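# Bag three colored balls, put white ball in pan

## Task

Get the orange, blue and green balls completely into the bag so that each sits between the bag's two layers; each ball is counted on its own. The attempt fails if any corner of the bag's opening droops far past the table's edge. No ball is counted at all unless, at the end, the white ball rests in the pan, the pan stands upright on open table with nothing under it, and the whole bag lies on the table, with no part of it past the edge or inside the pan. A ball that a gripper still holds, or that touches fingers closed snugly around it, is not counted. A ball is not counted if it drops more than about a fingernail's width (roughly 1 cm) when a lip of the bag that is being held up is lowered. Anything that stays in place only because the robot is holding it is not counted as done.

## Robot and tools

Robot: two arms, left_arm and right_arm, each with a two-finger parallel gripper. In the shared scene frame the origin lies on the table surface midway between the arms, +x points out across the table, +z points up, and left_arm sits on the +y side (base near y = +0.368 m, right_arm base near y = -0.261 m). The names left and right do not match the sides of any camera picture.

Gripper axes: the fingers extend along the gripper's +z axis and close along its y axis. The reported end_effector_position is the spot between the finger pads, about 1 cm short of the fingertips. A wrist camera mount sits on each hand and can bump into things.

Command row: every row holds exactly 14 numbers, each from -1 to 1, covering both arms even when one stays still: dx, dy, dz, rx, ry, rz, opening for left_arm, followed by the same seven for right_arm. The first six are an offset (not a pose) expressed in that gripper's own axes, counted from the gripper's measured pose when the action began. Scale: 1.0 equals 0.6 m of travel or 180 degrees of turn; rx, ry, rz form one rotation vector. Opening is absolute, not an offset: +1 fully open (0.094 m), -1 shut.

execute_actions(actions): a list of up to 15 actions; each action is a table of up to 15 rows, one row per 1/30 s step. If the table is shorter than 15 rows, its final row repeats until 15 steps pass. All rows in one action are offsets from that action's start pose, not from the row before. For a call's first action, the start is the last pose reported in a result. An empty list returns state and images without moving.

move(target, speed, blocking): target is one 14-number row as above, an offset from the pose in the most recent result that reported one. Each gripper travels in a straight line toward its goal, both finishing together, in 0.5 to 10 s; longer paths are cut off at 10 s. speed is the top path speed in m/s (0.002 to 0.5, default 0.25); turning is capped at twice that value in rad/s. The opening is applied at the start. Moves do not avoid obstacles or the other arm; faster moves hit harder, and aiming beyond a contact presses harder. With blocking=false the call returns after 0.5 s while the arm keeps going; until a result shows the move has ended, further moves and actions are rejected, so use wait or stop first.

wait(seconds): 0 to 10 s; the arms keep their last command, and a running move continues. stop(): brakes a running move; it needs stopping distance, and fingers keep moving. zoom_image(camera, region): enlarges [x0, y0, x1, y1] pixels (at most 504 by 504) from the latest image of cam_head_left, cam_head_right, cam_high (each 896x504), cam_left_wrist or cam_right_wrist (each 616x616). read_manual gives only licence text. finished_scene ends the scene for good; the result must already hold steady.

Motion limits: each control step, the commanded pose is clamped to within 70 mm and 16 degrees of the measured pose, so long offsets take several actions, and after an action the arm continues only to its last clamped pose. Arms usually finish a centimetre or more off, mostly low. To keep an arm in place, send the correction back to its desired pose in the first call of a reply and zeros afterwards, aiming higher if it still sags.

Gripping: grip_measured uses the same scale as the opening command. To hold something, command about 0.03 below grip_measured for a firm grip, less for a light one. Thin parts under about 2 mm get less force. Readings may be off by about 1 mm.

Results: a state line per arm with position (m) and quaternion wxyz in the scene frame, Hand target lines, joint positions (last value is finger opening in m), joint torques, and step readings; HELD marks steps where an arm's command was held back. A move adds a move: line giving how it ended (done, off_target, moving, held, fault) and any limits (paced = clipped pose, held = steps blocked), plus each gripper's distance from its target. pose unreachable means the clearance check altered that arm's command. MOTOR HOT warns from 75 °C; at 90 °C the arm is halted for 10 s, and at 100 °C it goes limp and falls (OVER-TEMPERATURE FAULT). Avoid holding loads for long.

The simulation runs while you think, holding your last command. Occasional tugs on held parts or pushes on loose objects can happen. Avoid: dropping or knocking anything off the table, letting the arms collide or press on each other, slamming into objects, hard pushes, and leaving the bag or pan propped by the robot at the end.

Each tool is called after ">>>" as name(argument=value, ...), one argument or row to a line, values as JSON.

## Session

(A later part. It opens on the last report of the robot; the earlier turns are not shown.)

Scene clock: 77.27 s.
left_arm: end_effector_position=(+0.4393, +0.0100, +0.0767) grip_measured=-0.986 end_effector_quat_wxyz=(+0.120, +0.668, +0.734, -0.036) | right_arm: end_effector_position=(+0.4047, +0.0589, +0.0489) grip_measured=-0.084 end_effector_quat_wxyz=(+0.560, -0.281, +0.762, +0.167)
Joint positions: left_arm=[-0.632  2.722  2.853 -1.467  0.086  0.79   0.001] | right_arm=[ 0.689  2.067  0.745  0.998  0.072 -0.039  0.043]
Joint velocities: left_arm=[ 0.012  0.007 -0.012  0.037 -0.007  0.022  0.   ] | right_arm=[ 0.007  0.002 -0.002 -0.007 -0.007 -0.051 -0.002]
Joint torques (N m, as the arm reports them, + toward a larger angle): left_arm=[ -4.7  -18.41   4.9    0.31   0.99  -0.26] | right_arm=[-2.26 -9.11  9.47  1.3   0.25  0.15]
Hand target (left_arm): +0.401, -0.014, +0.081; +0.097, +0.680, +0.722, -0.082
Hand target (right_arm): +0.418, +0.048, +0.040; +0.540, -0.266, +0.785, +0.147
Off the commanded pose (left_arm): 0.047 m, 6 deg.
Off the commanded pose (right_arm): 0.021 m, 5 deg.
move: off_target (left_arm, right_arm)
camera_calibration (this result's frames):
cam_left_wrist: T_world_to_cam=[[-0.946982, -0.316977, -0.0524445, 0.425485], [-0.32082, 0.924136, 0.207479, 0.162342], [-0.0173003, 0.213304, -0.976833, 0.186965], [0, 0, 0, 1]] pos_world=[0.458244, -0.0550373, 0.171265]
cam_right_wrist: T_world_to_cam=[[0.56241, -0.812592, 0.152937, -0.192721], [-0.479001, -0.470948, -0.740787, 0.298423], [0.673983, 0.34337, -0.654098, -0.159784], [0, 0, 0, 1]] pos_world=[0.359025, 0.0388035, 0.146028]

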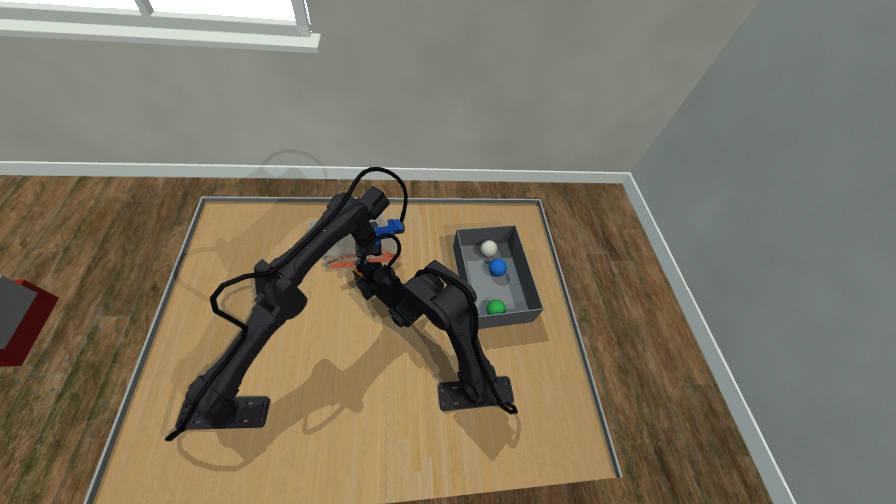

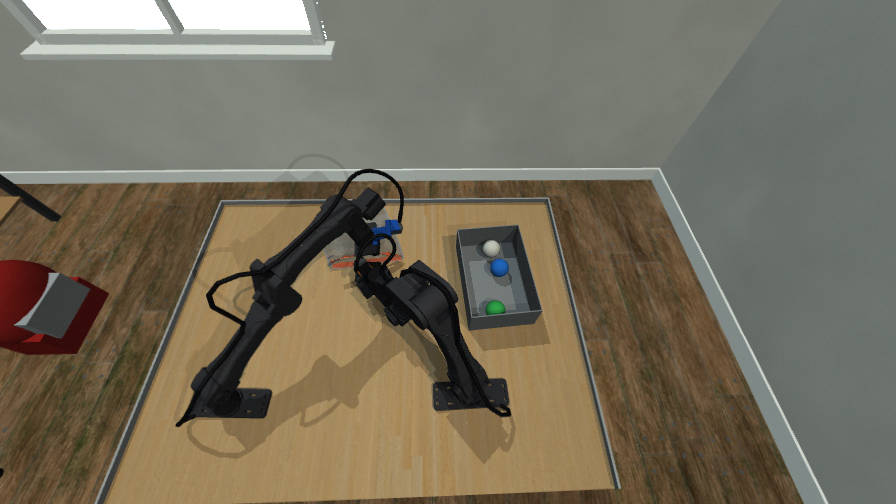

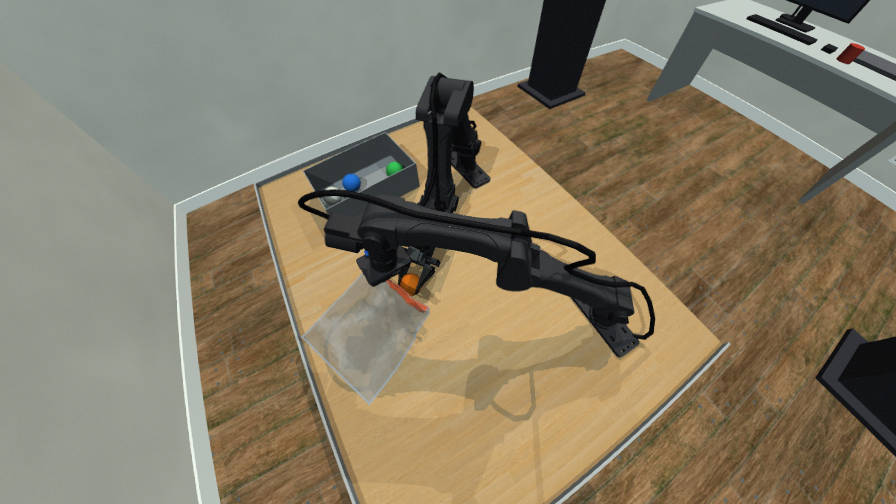

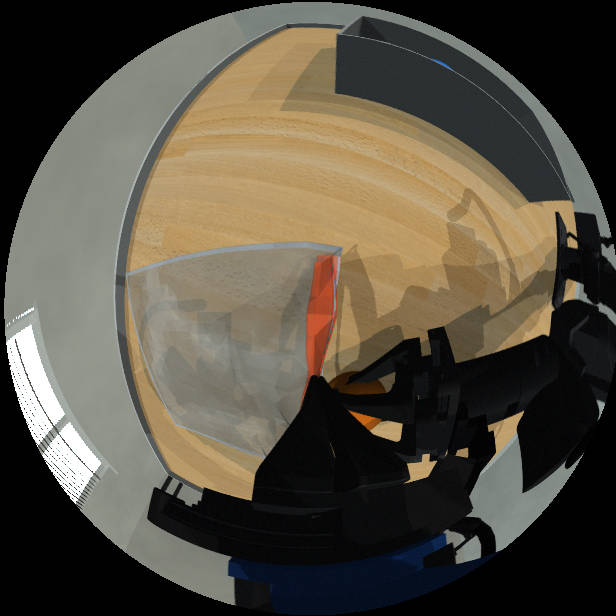

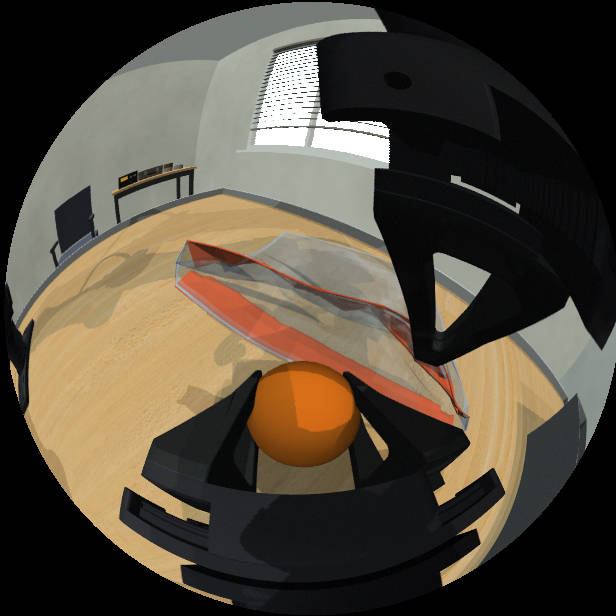

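>>> move(
  target=[0,0,0,0,0,0,-1, 0,0,-0.16,0,0,0,-0.115],
  speed=0.08,
)

>>> move(
  target=[0,-0.075,-0.012,0,-0.2,0,-1, 0,0,0,0,0,0,-0.115],
  speed=0.05,
)

Scene clock: 80.33 s.
left_arm: end_effector_position=(+0.4412, +0.0114, +0.0768) grip_measured=-0.986 end_effector_quat_wxyz=(+0.121, +0.667, +0.734, -0.034) | right_arm: end_effector_position=(+0.3385, +0.0053, +0.0819) grip_measured=-0.084 end_effector_quat_wxyz=(+0.567, -0.280, +0.756, +0.167)
Joint positions: left_arm=[-0.629  2.722  2.853 -1.464  0.082  0.791  0.001] | right_arm=[ 0.704  1.72   0.398  1.015  0.089 -0.039  0.043]
Joint velocities: left_arm=[ 0.027 -0.007 -0.002 -0.022  0.022  0.007 -0.   ] | right_arm=[-0.012  0.002 -0.002 -0.037 -0.007 -0.051  0.002]
Joint torques (N m, as the arm reports them, + toward a larger angle): left_arm=[ -0.33 -17.24   5.46   0.88   0.09   0.01] | right_arm=[ 0.81 -7.92  4.06  1.87  0.09  0.08]
Hand target (left_arm): +0.439, +0.010, +0.077; +0.120, +0.668, +0.734, -0.036
Hand target (right_arm): +0.333, +0.004, +0.080; +0.560, -0.281, +0.761, +0.168
Off the commanded pose (left_arm): 0.002 m, 0 deg.
Off the commanded pose (right_arm): 0.007 m, 1 deg.
move: done
camera_calibration (this result's frames):
cam_left_wrist: T_world_to_cam=[[-0.945879, -0.319351, -0.057695, 0.427685], [-0.324253, 0.922831, 0.207947, 0.163131], [-0.0131652, 0.2154, -0.976437, 0.184883], [0, 0, 0, 1]] pos_world=[0.459868, -0.0537849, 0.171279]
cam_right_wrist: T_world_to_cam=[[0.559491, -0.813884, 0.156724, -0.203412], [-0.466948, -0.465744, -0.751693, 0.262606], [0.684784, 0.347384, -0.640621, -0.0798929], [0, 0, 0, 1]] pos_world=[0.29114, -0.0154928, 0.178098]

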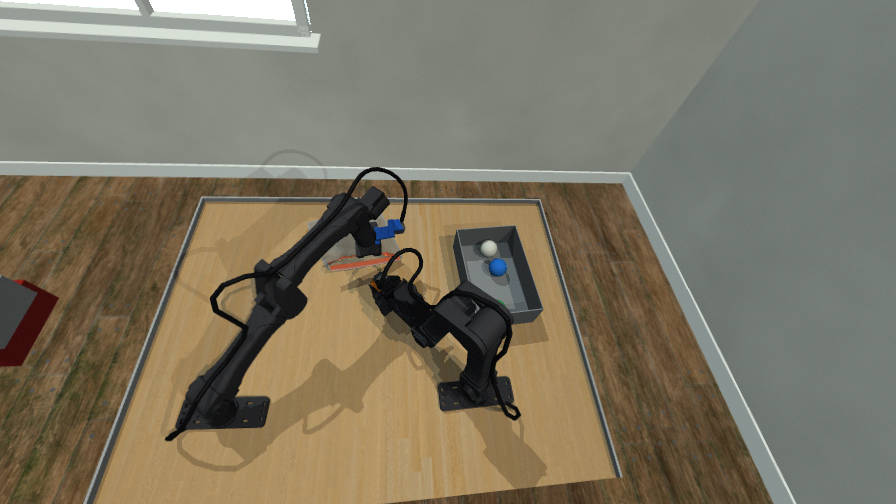

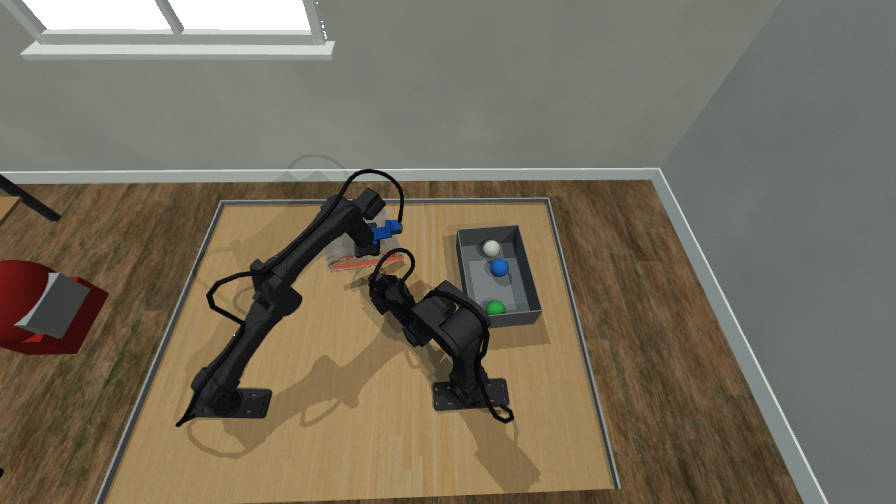

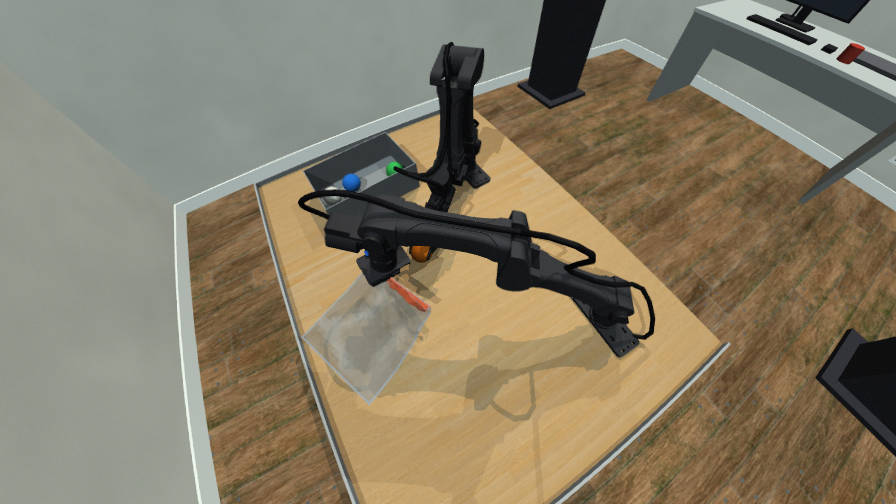

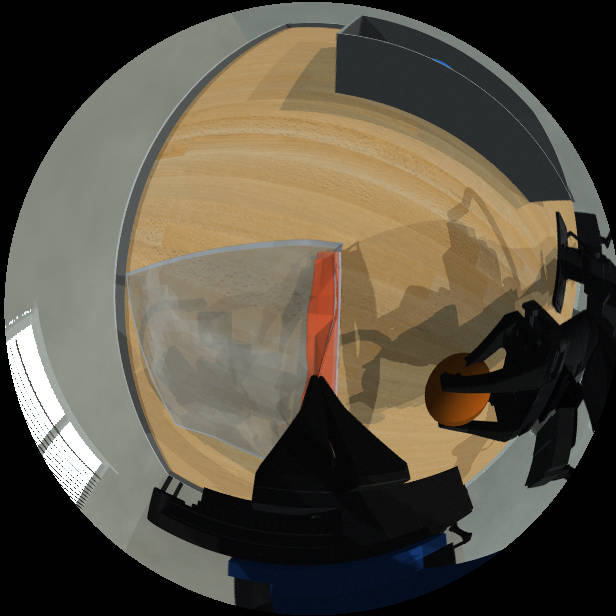

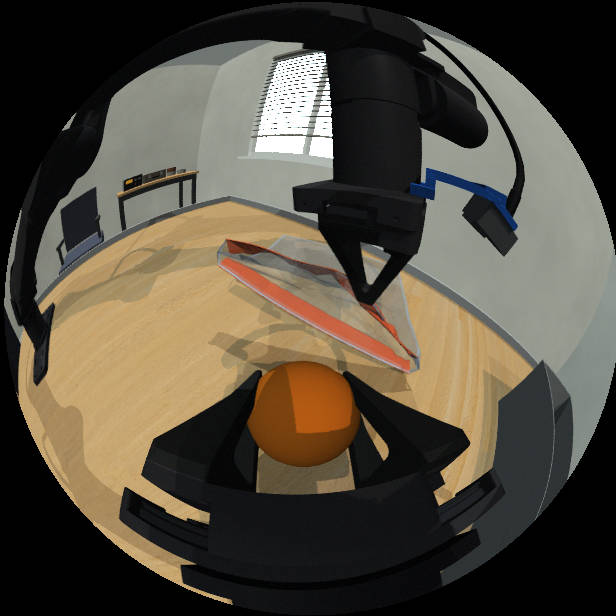

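Scene clock: 87.10 s.
left_arm: end_effector_position=(+0.3963, +0.0073, +0.0719) grip_measured=-0.986 end_effector_quat_wxyz=(+0.327, +0.632, +0.663, -0.233) | right_arm: end_effector_position=(+0.3385, +0.0053, +0.0819) grip_measured=-0.084 end_effector_quat_wxyz=(+0.567, -0.280, +0.756, +0.167)
Joint positions: left_arm=[-0.537  2.085  1.439 -0.276  0.554  0.749  0.001] | right_arm=[ 0.704  1.72   0.398  1.015  0.089 -0.039  0.043]
Joint velocities: left_arm=[-0.002 -0.012  0.007  0.037 -0.051  0.022  0.   ] | right_arm=[ 0.002 -0.012 -0.022 -0.051 -0.007 -0.022 -0.001]
Joint torques (N m, as the arm reports them, + toward a larger angle): left_arm=[  0.76 -15.33   4.96   1.77   0.56  -0.03] | right_arm=[ 0.05 -6.06  5.49  2.09  0.02  0.01]
Hand target (left_arm): +0.397, +0.009, +0.082; +0.339, +0.628, +0.658, -0.239
Hand target (right_arm): +0.338, +0.005, +0.082; +0.567, -0.280, +0.756, +0.167
Off the commanded pose (left_arm): 0.007 m, 2 deg.
Off the commanded pose (right_arm): 0.000 m, 0 deg.
move: done
camera_calibration (this result's frames):
cam_left_wrist: T_world_to_cam=[[-0.968358, -0.241978, 0.0610749, 0.383454], [-0.247446, 0.899097, -0.361101, 0.164039], [0.0324664, -0.364788, -0.930524, 0.163259], [0, 0, 0, 1]] pos_world=[0.406611, 0.00485515, 0.187732]
cam_right_wrist: T_world_to_cam=[[0.559491, -0.813884, 0.156724, -0.203412], [-0.466948, -0.465744, -0.751693, 0.262606], [0.684784, 0.347384, -0.640621, -0.0798929], [0, 0, 0, 1]] pos_world=[0.29114, -0.0154928, 0.178098]

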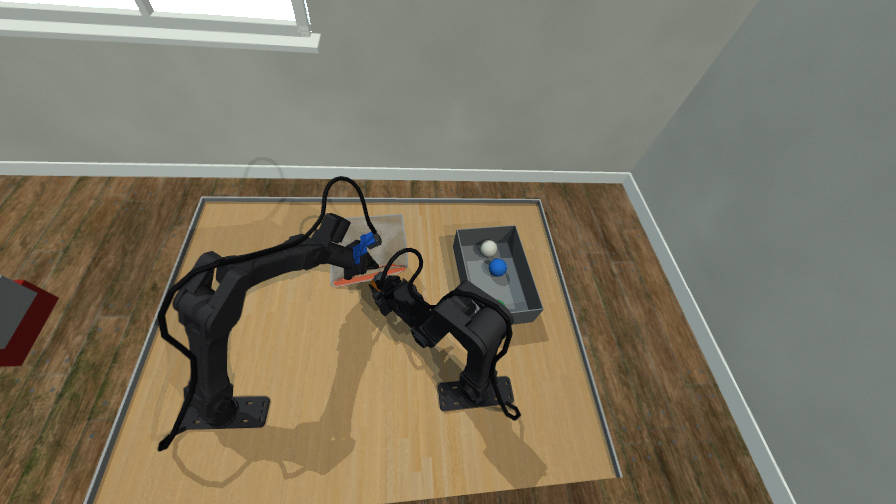

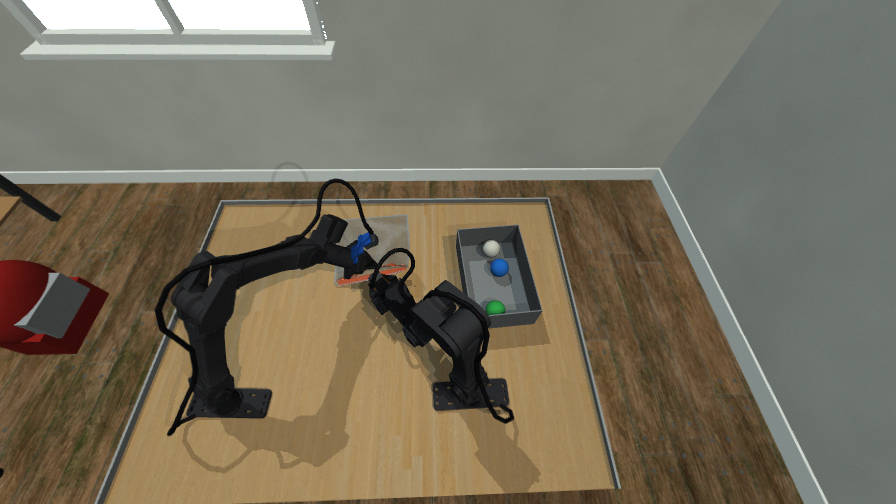

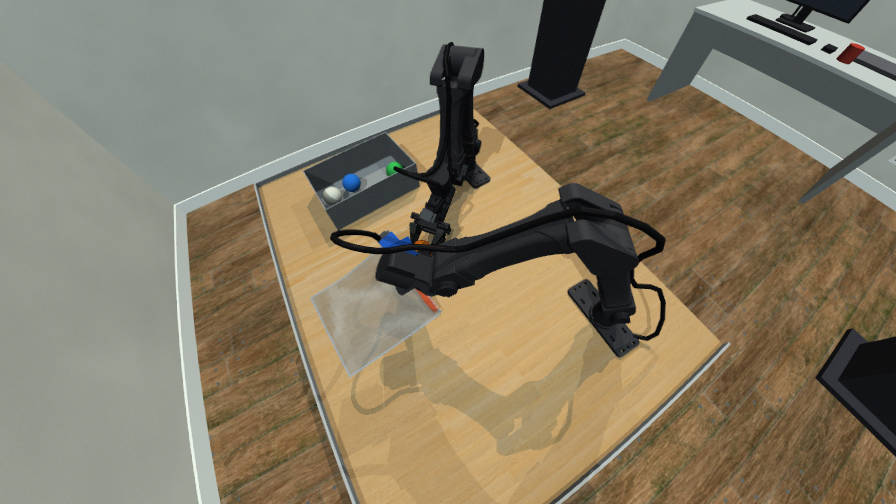

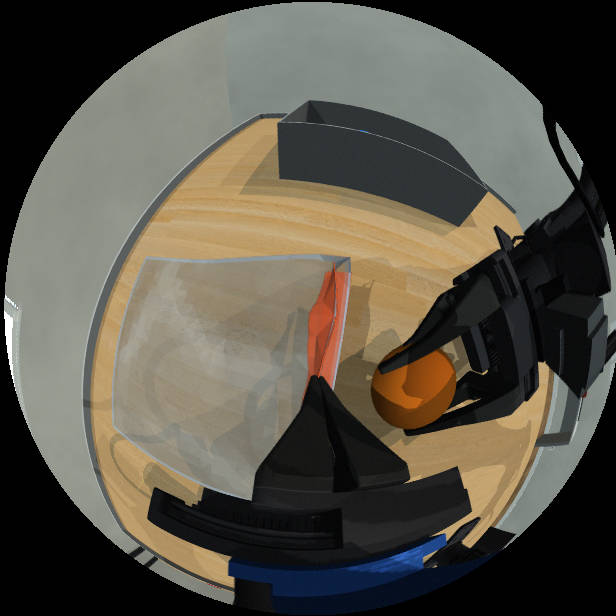

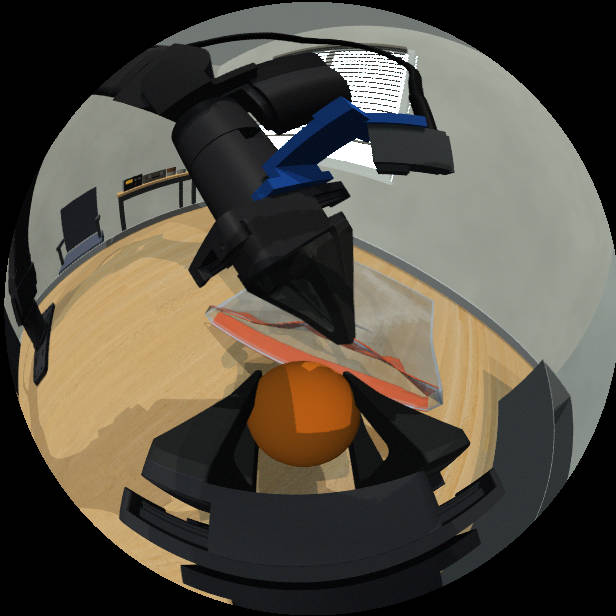

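>>> move(
  target=[-0.024,0,-0.023,0,0,0,-1, 0.08,-0.093,-0.028,0.083,0.04,0,-0.115],
  speed=0.08,
)

Scene clock: 89.80 s.
left_arm: end_effector_position=(+0.3908, +0.0120, +0.0720) grip_measured=-0.986 end_effector_quat_wxyz=(+0.312, +0.631, +0.671, -0.233) | right_arm: end_effector_position=(+0.3528, -0.0522, +0.0573) grip_measured=-0.084 end_effector_quat_wxyz=(+0.563, -0.216, +0.795, +0.059)
Joint positions: left_arm=[-0.537  2.072  1.439 -0.321  0.548  0.748  0.001] | right_arm=[ 0.667  1.742  0.341  1.016  0.305 -0.039  0.043]
Joint velocities: left_arm=[-0.002  0.002 -0.007 -0.081 -0.022  0.022 -0.   ] | right_arm=[-0.017 -0.002 -0.002  0.007 -0.051 -0.007  0.   ]
Joint torques (N m, as the arm reports them, + toward a larger angle): left_arm=[ -0.32 -14.89   8.02   1.31   0.34  -0.02] | right_arm=[-0.66 -4.11  3.64  2.05  0.12  0.05]
Hand target (left_arm): +0.394, +0.007, +0.092; +0.327, +0.631, +0.664, -0.233
Hand target (right_arm): +0.351, -0.060, +0.046; +0.552, -0.214, +0.805, +0.049
Off the commanded pose (left_arm): 0.021 m, 2 deg.
Off the commanded pose (right_arm): 0.015 m, 2 deg.
move: off_target (left_arm, right_arm)
camera_calibration (this result's frames):
cam_left_wrist: T_world_to_cam=[[-0.965657, -0.247262, 0.0797946, 0.376919], [-0.259598, 0.905555, -0.335528, 0.161338], [0.0107048, -0.344719, -0.938645, 0.17403], [0, 0, 0, 1]] pos_world=[0.403994, 0.00708869, 0.187409]
cam_right_wrist: T_world_to_cam=[[0.353449, -0.9032, 0.243524, -0.191331], [-0.580926, -0.415972, -0.699637, 0.263866], [0.733211, 0.105817, -0.671717, -0.113445], [0, 0, 0, 1]] pos_world=[0.304092, -0.0510451, 0.155001]

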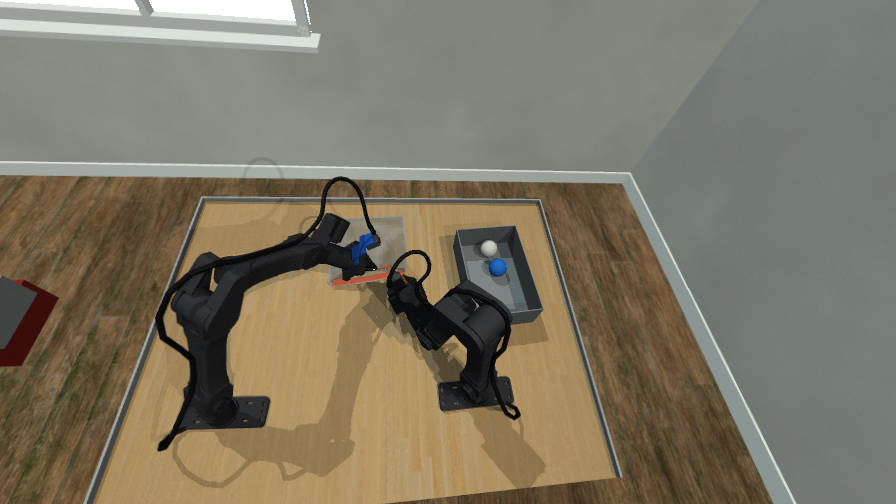

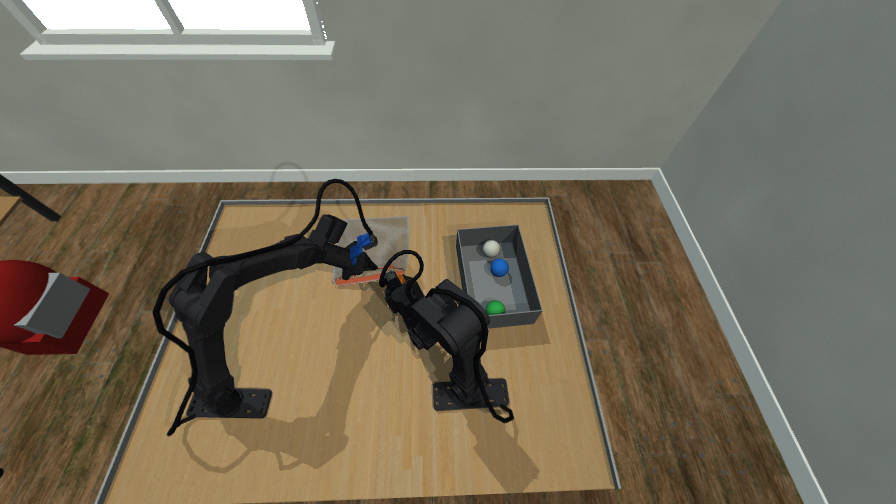

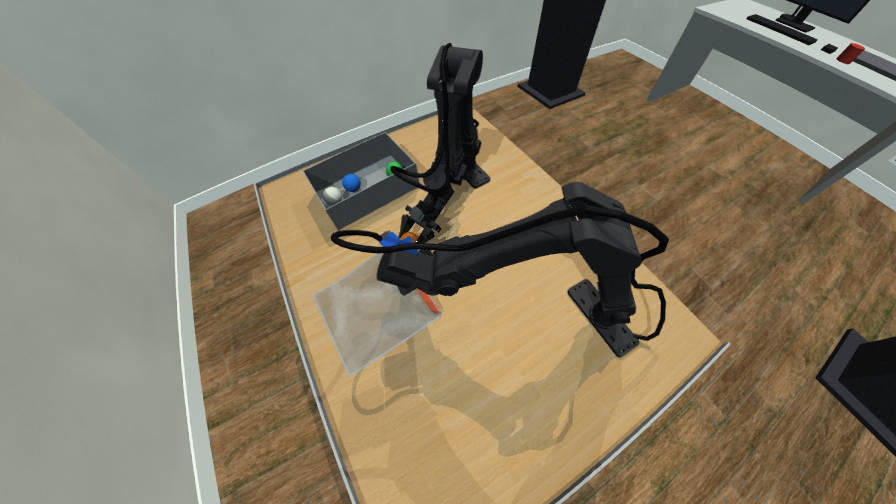

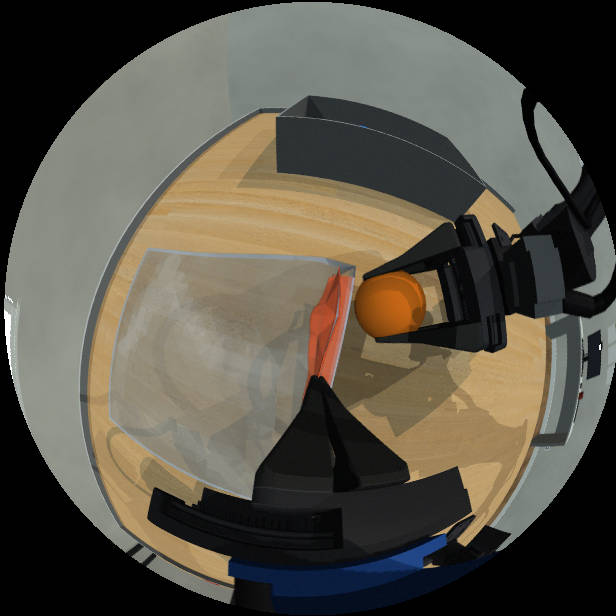

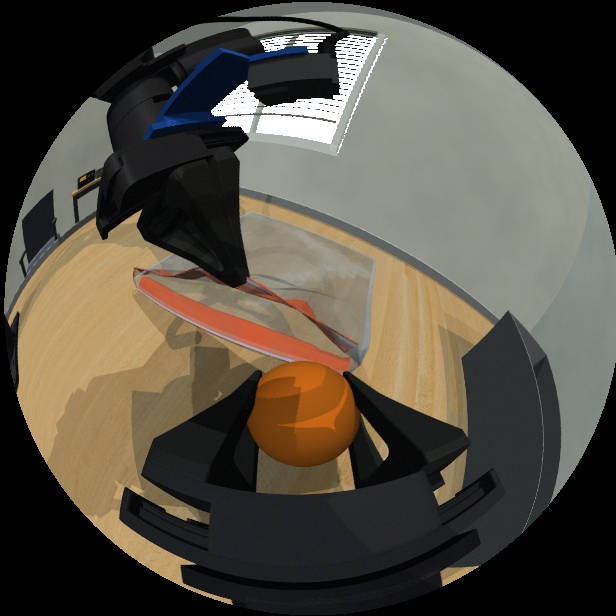

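>>> move(
  target=[-0.045,0,-0.04,0,0,0,-1, 0.03,0.049,0.033,0,0,0,-0.115],
  speed=0.05,
)

Scene clock: 91.60 s.
left_arm: end_effector_position=(+0.3884, +0.0152, +0.0912) grip_measured=-0.986 end_effector_quat_wxyz=(+0.302, +0.629, +0.678, -0.231) | right_arm: end_effector_position=(+0.3563, -0.0307, +0.0456) grip_measured=-0.084 end_effector_quat_wxyz=(+0.585, -0.204, +0.783, +0.056)
Joint positions: left_arm=[-0.537  2.041  1.487 -0.422  0.539  0.743  0.001] | right_arm=[ 0.742  1.92   0.388  1.19   0.4   -0.021  0.043]
Joint velocities: left_arm=[-0.002 -0.017  0.012 -0.022 -0.022 -0.007  0.001] | right_arm=[-0.022 -0.007 -0.002  0.007 -0.007 -0.051 -0.001]
Joint torques (N m, as the arm reports them, + toward a larger angle): left_arm=[ -0.9  -14.46   7.83   1.31   0.35  -0.02] | right_arm=[ 1.13 -4.13  5.5   1.75 -0.09  0.16]
Hand target (left_arm): +0.388, +0.009, +0.108; +0.312, +0.631, +0.671, -0.233
Hand target (right_arm): +0.352, -0.025, +0.029; +0.564, -0.215, +0.795, +0.060
Off the commanded pose (left_arm): 0.018 m, 1 deg.
Off the commanded pose (right_arm): 0.018 m, 3 deg.
move: off_target (left_arm, right_arm)
camera_calibration (this result's frames):
cam_left_wrist: T_world_to_cam=[[-0.962082, -0.25689, 0.0916814, 0.371531], [-0.272749, 0.908997, -0.315171, 0.167404], [-0.00237402, -0.328226, -0.944596, 0.198602], [0, 0, 0, 1]] pos_world=[0.403574, 0.00845881, 0.206297]
cam_right_wrist: T_world_to_cam=[[0.323005, -0.914939, 0.241981, -0.159725], [-0.554266, -0.390131, -0.735246, 0.259641], [0.767109, 0.103366, -0.633134, -0.140004], [0, 0, 0, 1]] pos_world=[0.3029, -0.0303731, 0.140909]

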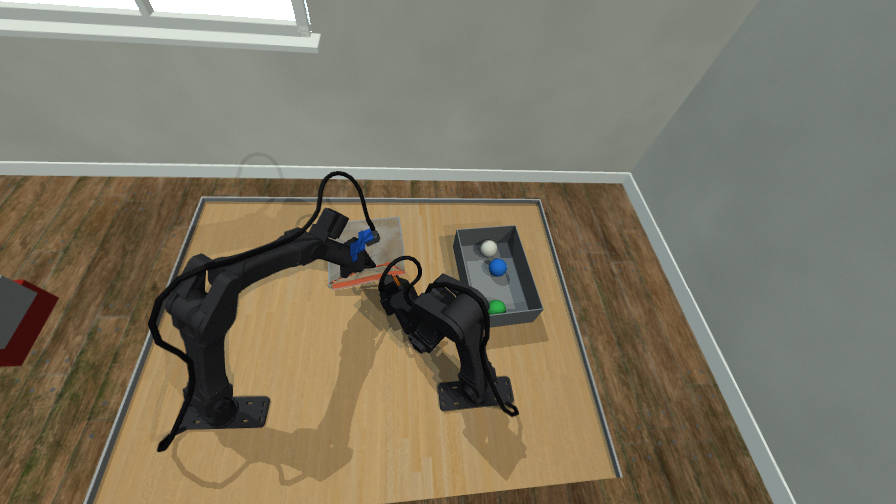

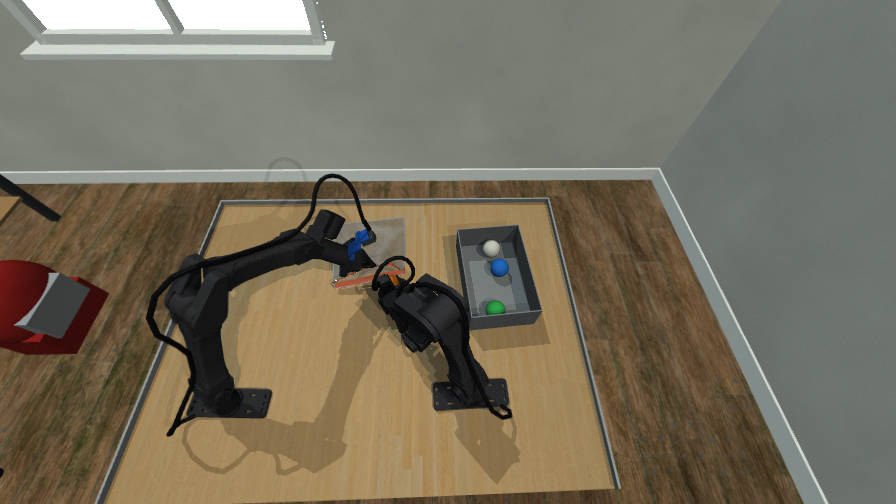

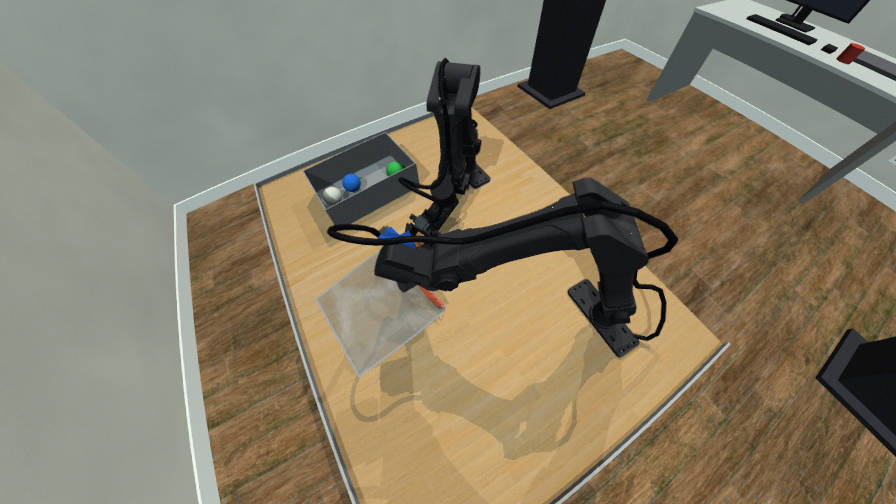

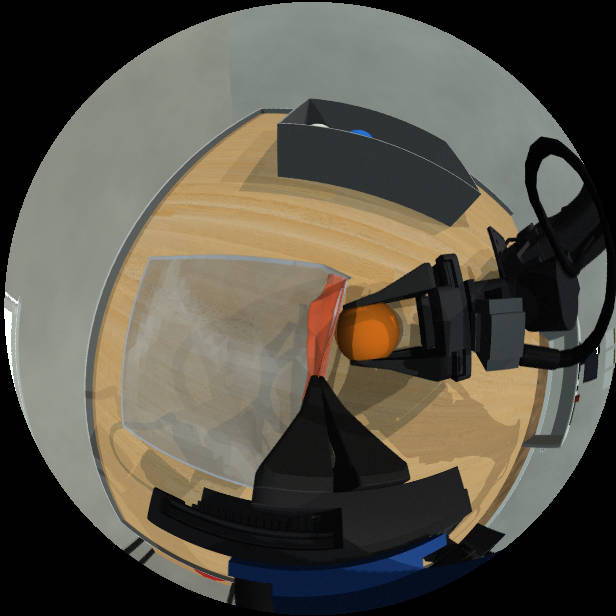

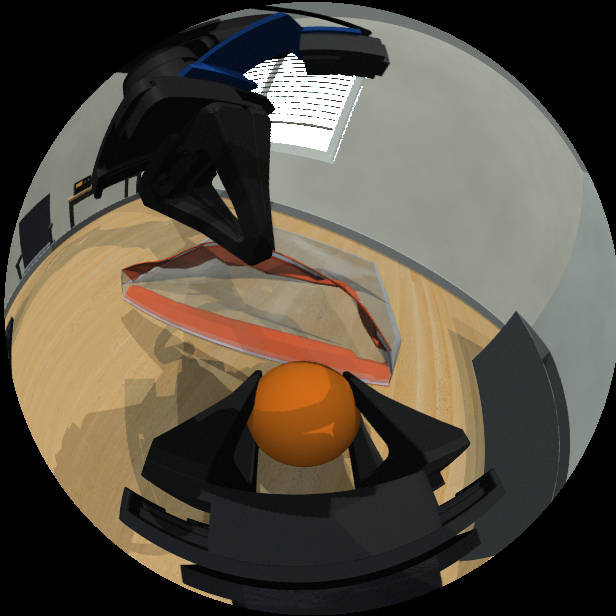

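>>> move(
  target=[-0.02,0,-0.018,0,0,0,-1, -0.03,-0.012,0.135,0,0,0,-0.115],
  speed=0.04,
)

Scene clock: 94.23 s.
left_arm: end_effector_position=(+0.3875, +0.0184, +0.0898) grip_measured=-0.986 end_effector_quat_wxyz=(+0.292, +0.628, +0.685, -0.226) | right_arm: end_effector_position=(+0.4317, -0.0042, +0.0508) grip_measured=-0.084 end_effector_quat_wxyz=(+0.599, -0.197, +0.774, +0.065)
Joint positions: left_arm=[-0.537  2.041  1.497 -0.453  0.525  0.743  0.001] | right_arm=[ 0.635  2.073  0.686  1.097  0.297 -0.054  0.043]
Joint velocities: left_arm=[ 0.002 -0.037 -0.037 -0.037  0.037  0.066 -0.002] | right_arm=[-0.012 -0.022 -0.017 -0.007 -0.022 -0.051 -0.001]
Joint torques (N m, as the arm reports them, + toward a larger angle): left_arm=[ -0.4  -14.42   7.89   1.26   0.45  -0.02] | right_arm=[-0.73 -7.11  6.81  1.83  0.01 -0.06]
Hand target (left_arm): +0.387, +0.014, +0.107; +0.302, +0.629, +0.678, -0.231
Hand target (right_arm): +0.435, -0.006, +0.039; +0.586, -0.204, +0.782, +0.055
Off the commanded pose (left_arm): 0.018 m, 1 deg.
Off the commanded pose (right_arm): 0.013 m, 2 deg.
move: off_target (left_arm, right_arm)
camera_calibration (this result's frames):
cam_left_wrist: T_world_to_cam=[[-0.958875, -0.266665, 0.097208, 0.370019], [-0.283623, 0.913297, -0.292311, 0.165859], [-0.0108308, -0.30786, -0.95137, 0.201835], [0, 0, 0, 1]] pos_world=[0.40403, 0.00932976, 0.204534]
cam_right_wrist: T_world_to_cam=[[0.317599, -0.920981, 0.225664, -0.157934], [-0.53308, -0.370237, -0.760757, 0.307819], [0.784192, 0.121319, -0.608543, -0.20581], [0, 0, 0, 1]] pos_world=[0.375646, -0.0065197, 0.144571]

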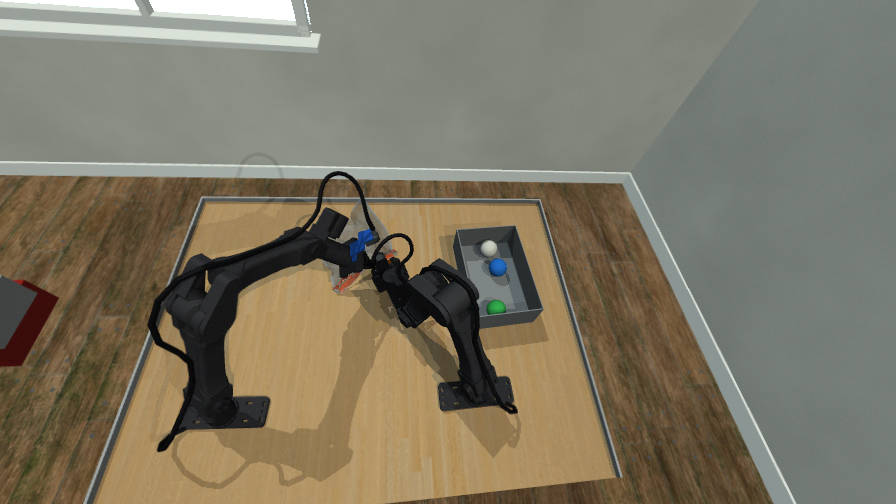

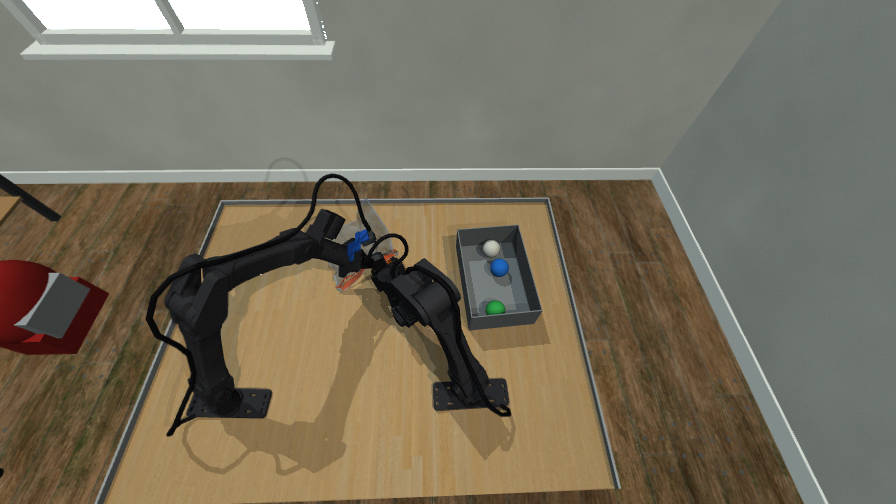

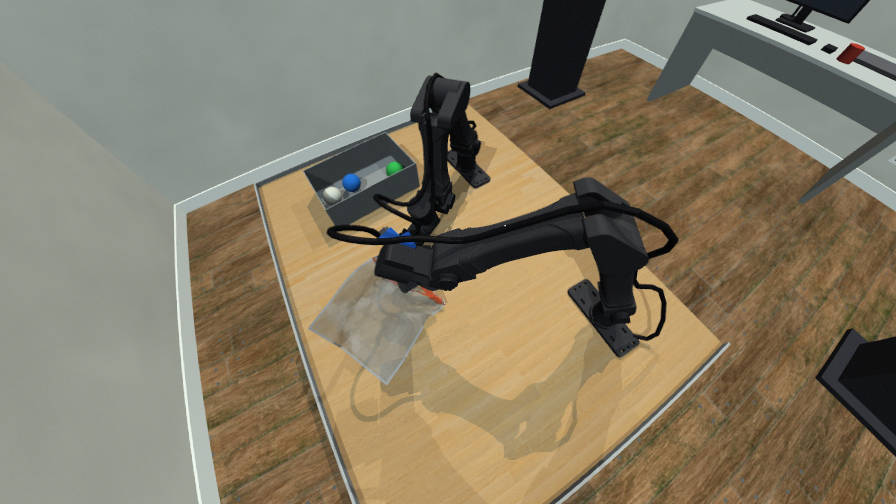

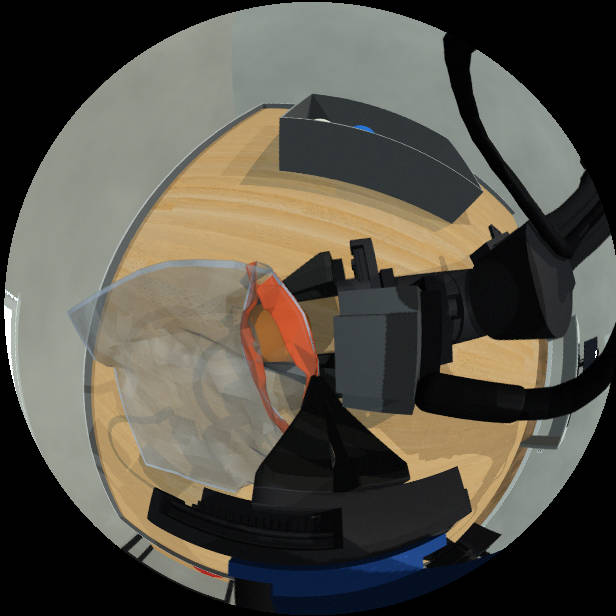

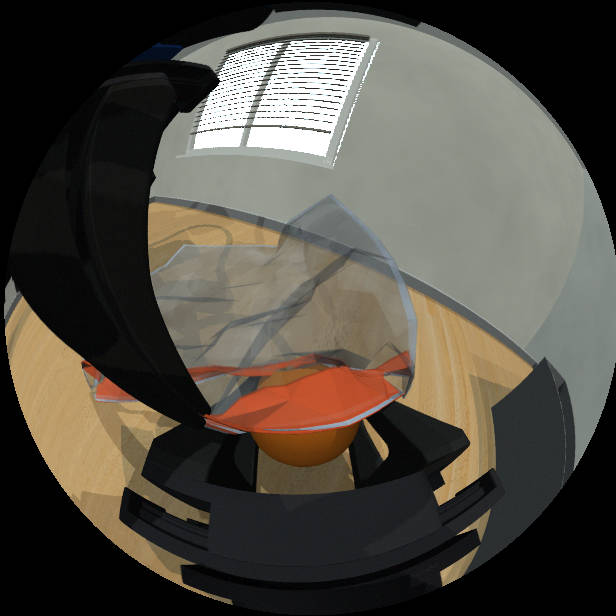

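>>> move(
  target=[-0.02,0,-0.018,0,0,0,-1, 0.0,0.02,-0.15,0,0,0,-0.115],
  speed=0.06,
)

Scene clock: 97.10 s.
left_arm: end_effector_position=(+0.3825, +0.0229, +0.0850) grip_measured=-0.986 end_effector_quat_wxyz=(+0.275, +0.627, +0.693, -0.226) | right_arm: end_effector_position=(+0.3504, -0.0219, +0.0726) grip_measured=-0.084 end_effector_quat_wxyz=(+0.600, -0.200, +0.772, +0.064)
Joint positions: left_arm=[-0.537  2.041  1.497 -0.489  0.518  0.743  0.001] | right_arm=[ 0.782  1.808  0.39   1.114  0.435 -0.016  0.043]
Joint velocities: left_arm=[-0.007 -0.007  0.007 -0.037 -0.022  0.037 -0.   ] | right_arm=[ 0.007  0.002 -0.012 -0.007 -0.037  0.007 -0.001]
Joint torques (N m, as the arm reports them, + toward a larger angle): left_arm=[ -0.5  -14.4    8.7    1.19   0.35  -0.03] | right_arm=[ 0.76 -8.24  3.45  1.92  0.15  0.12]
Hand target (left_arm): +0.386, +0.017, +0.106; +0.293, +0.628, +0.685, -0.226
Hand target (right_arm): +0.346, -0.024, +0.074; +0.599, -0.196, +0.774, +0.066
Off the commanded pose (left_arm): 0.022 m, 2 deg.
Off the commanded pose (right_arm): 0.005 m, 0 deg.
move: off_target (left_arm)
camera_calibration (this result's frames):
cam_left_wrist: T_world_to_cam=[[-0.954933, -0.272829, 0.116905, 0.363861], [-0.294632, 0.919016, -0.261918, 0.160451], [-0.0359791, -0.284558, -0.957983, 0.208259], [0, 0, 0, 1]] pos_world=[0.40223, 0.011077, 0.198997]
cam_right_wrist: T_world_to_cam=[[0.320543, -0.918676, 0.23084, -0.154733], [-0.528141, -0.375637, -0.761554, 0.272647], [0.786333, 0.122195, -0.605598, -0.127595], [0, 0, 0, 1]] pos_world=[0.293927, -0.0241414, 0.166082]

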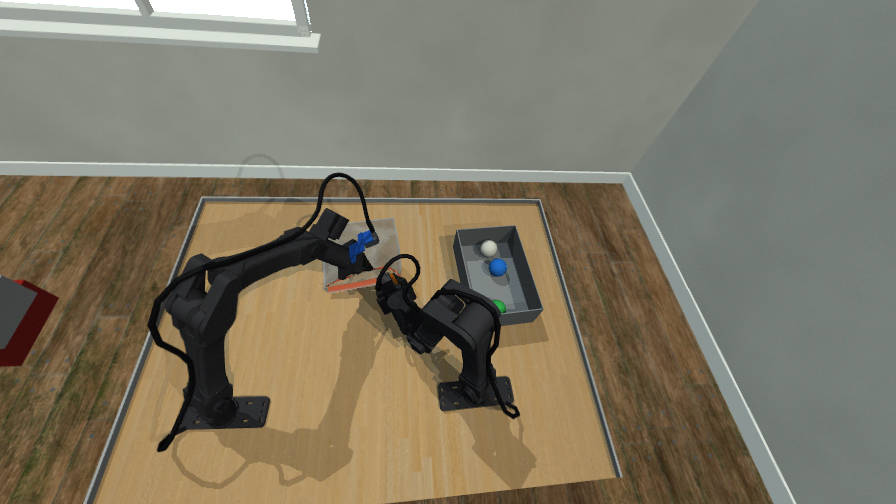

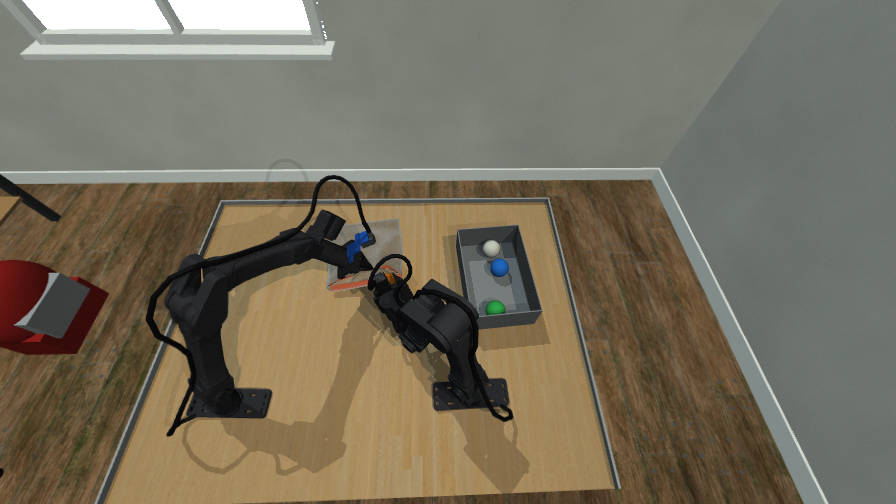

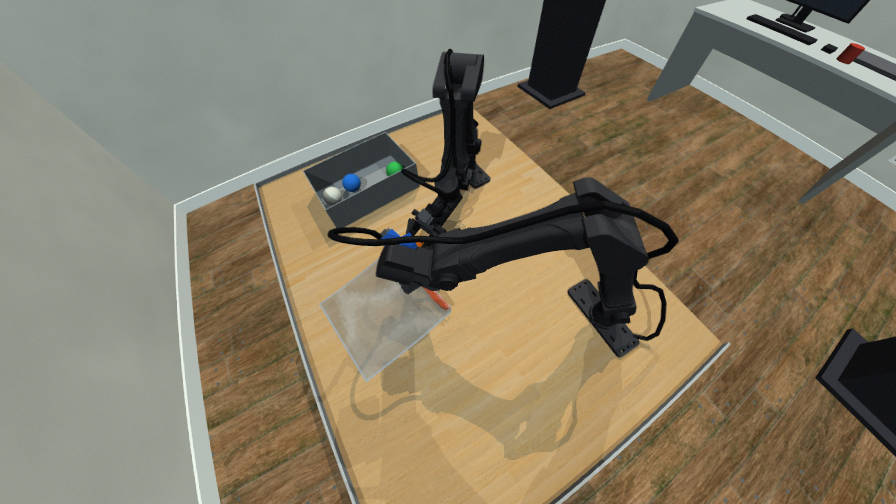

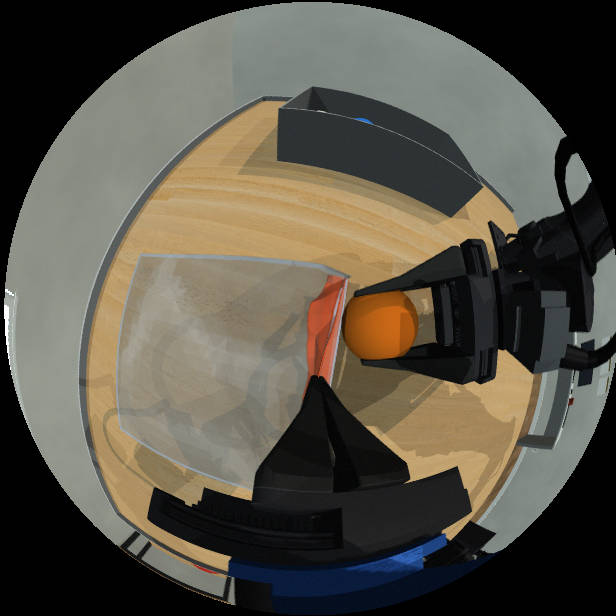

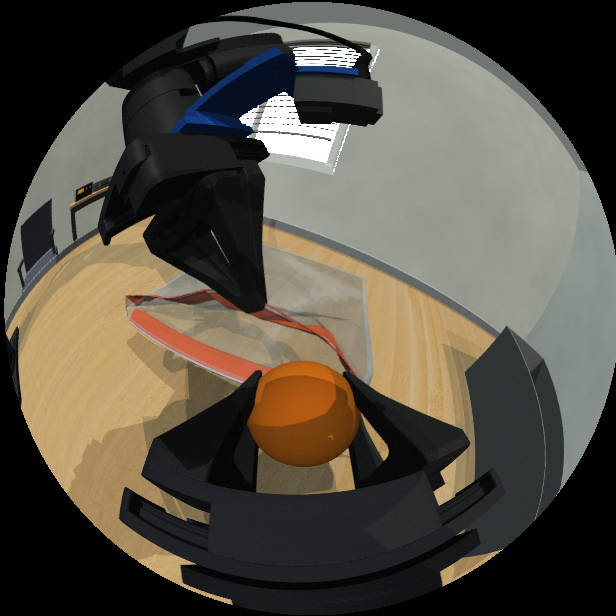

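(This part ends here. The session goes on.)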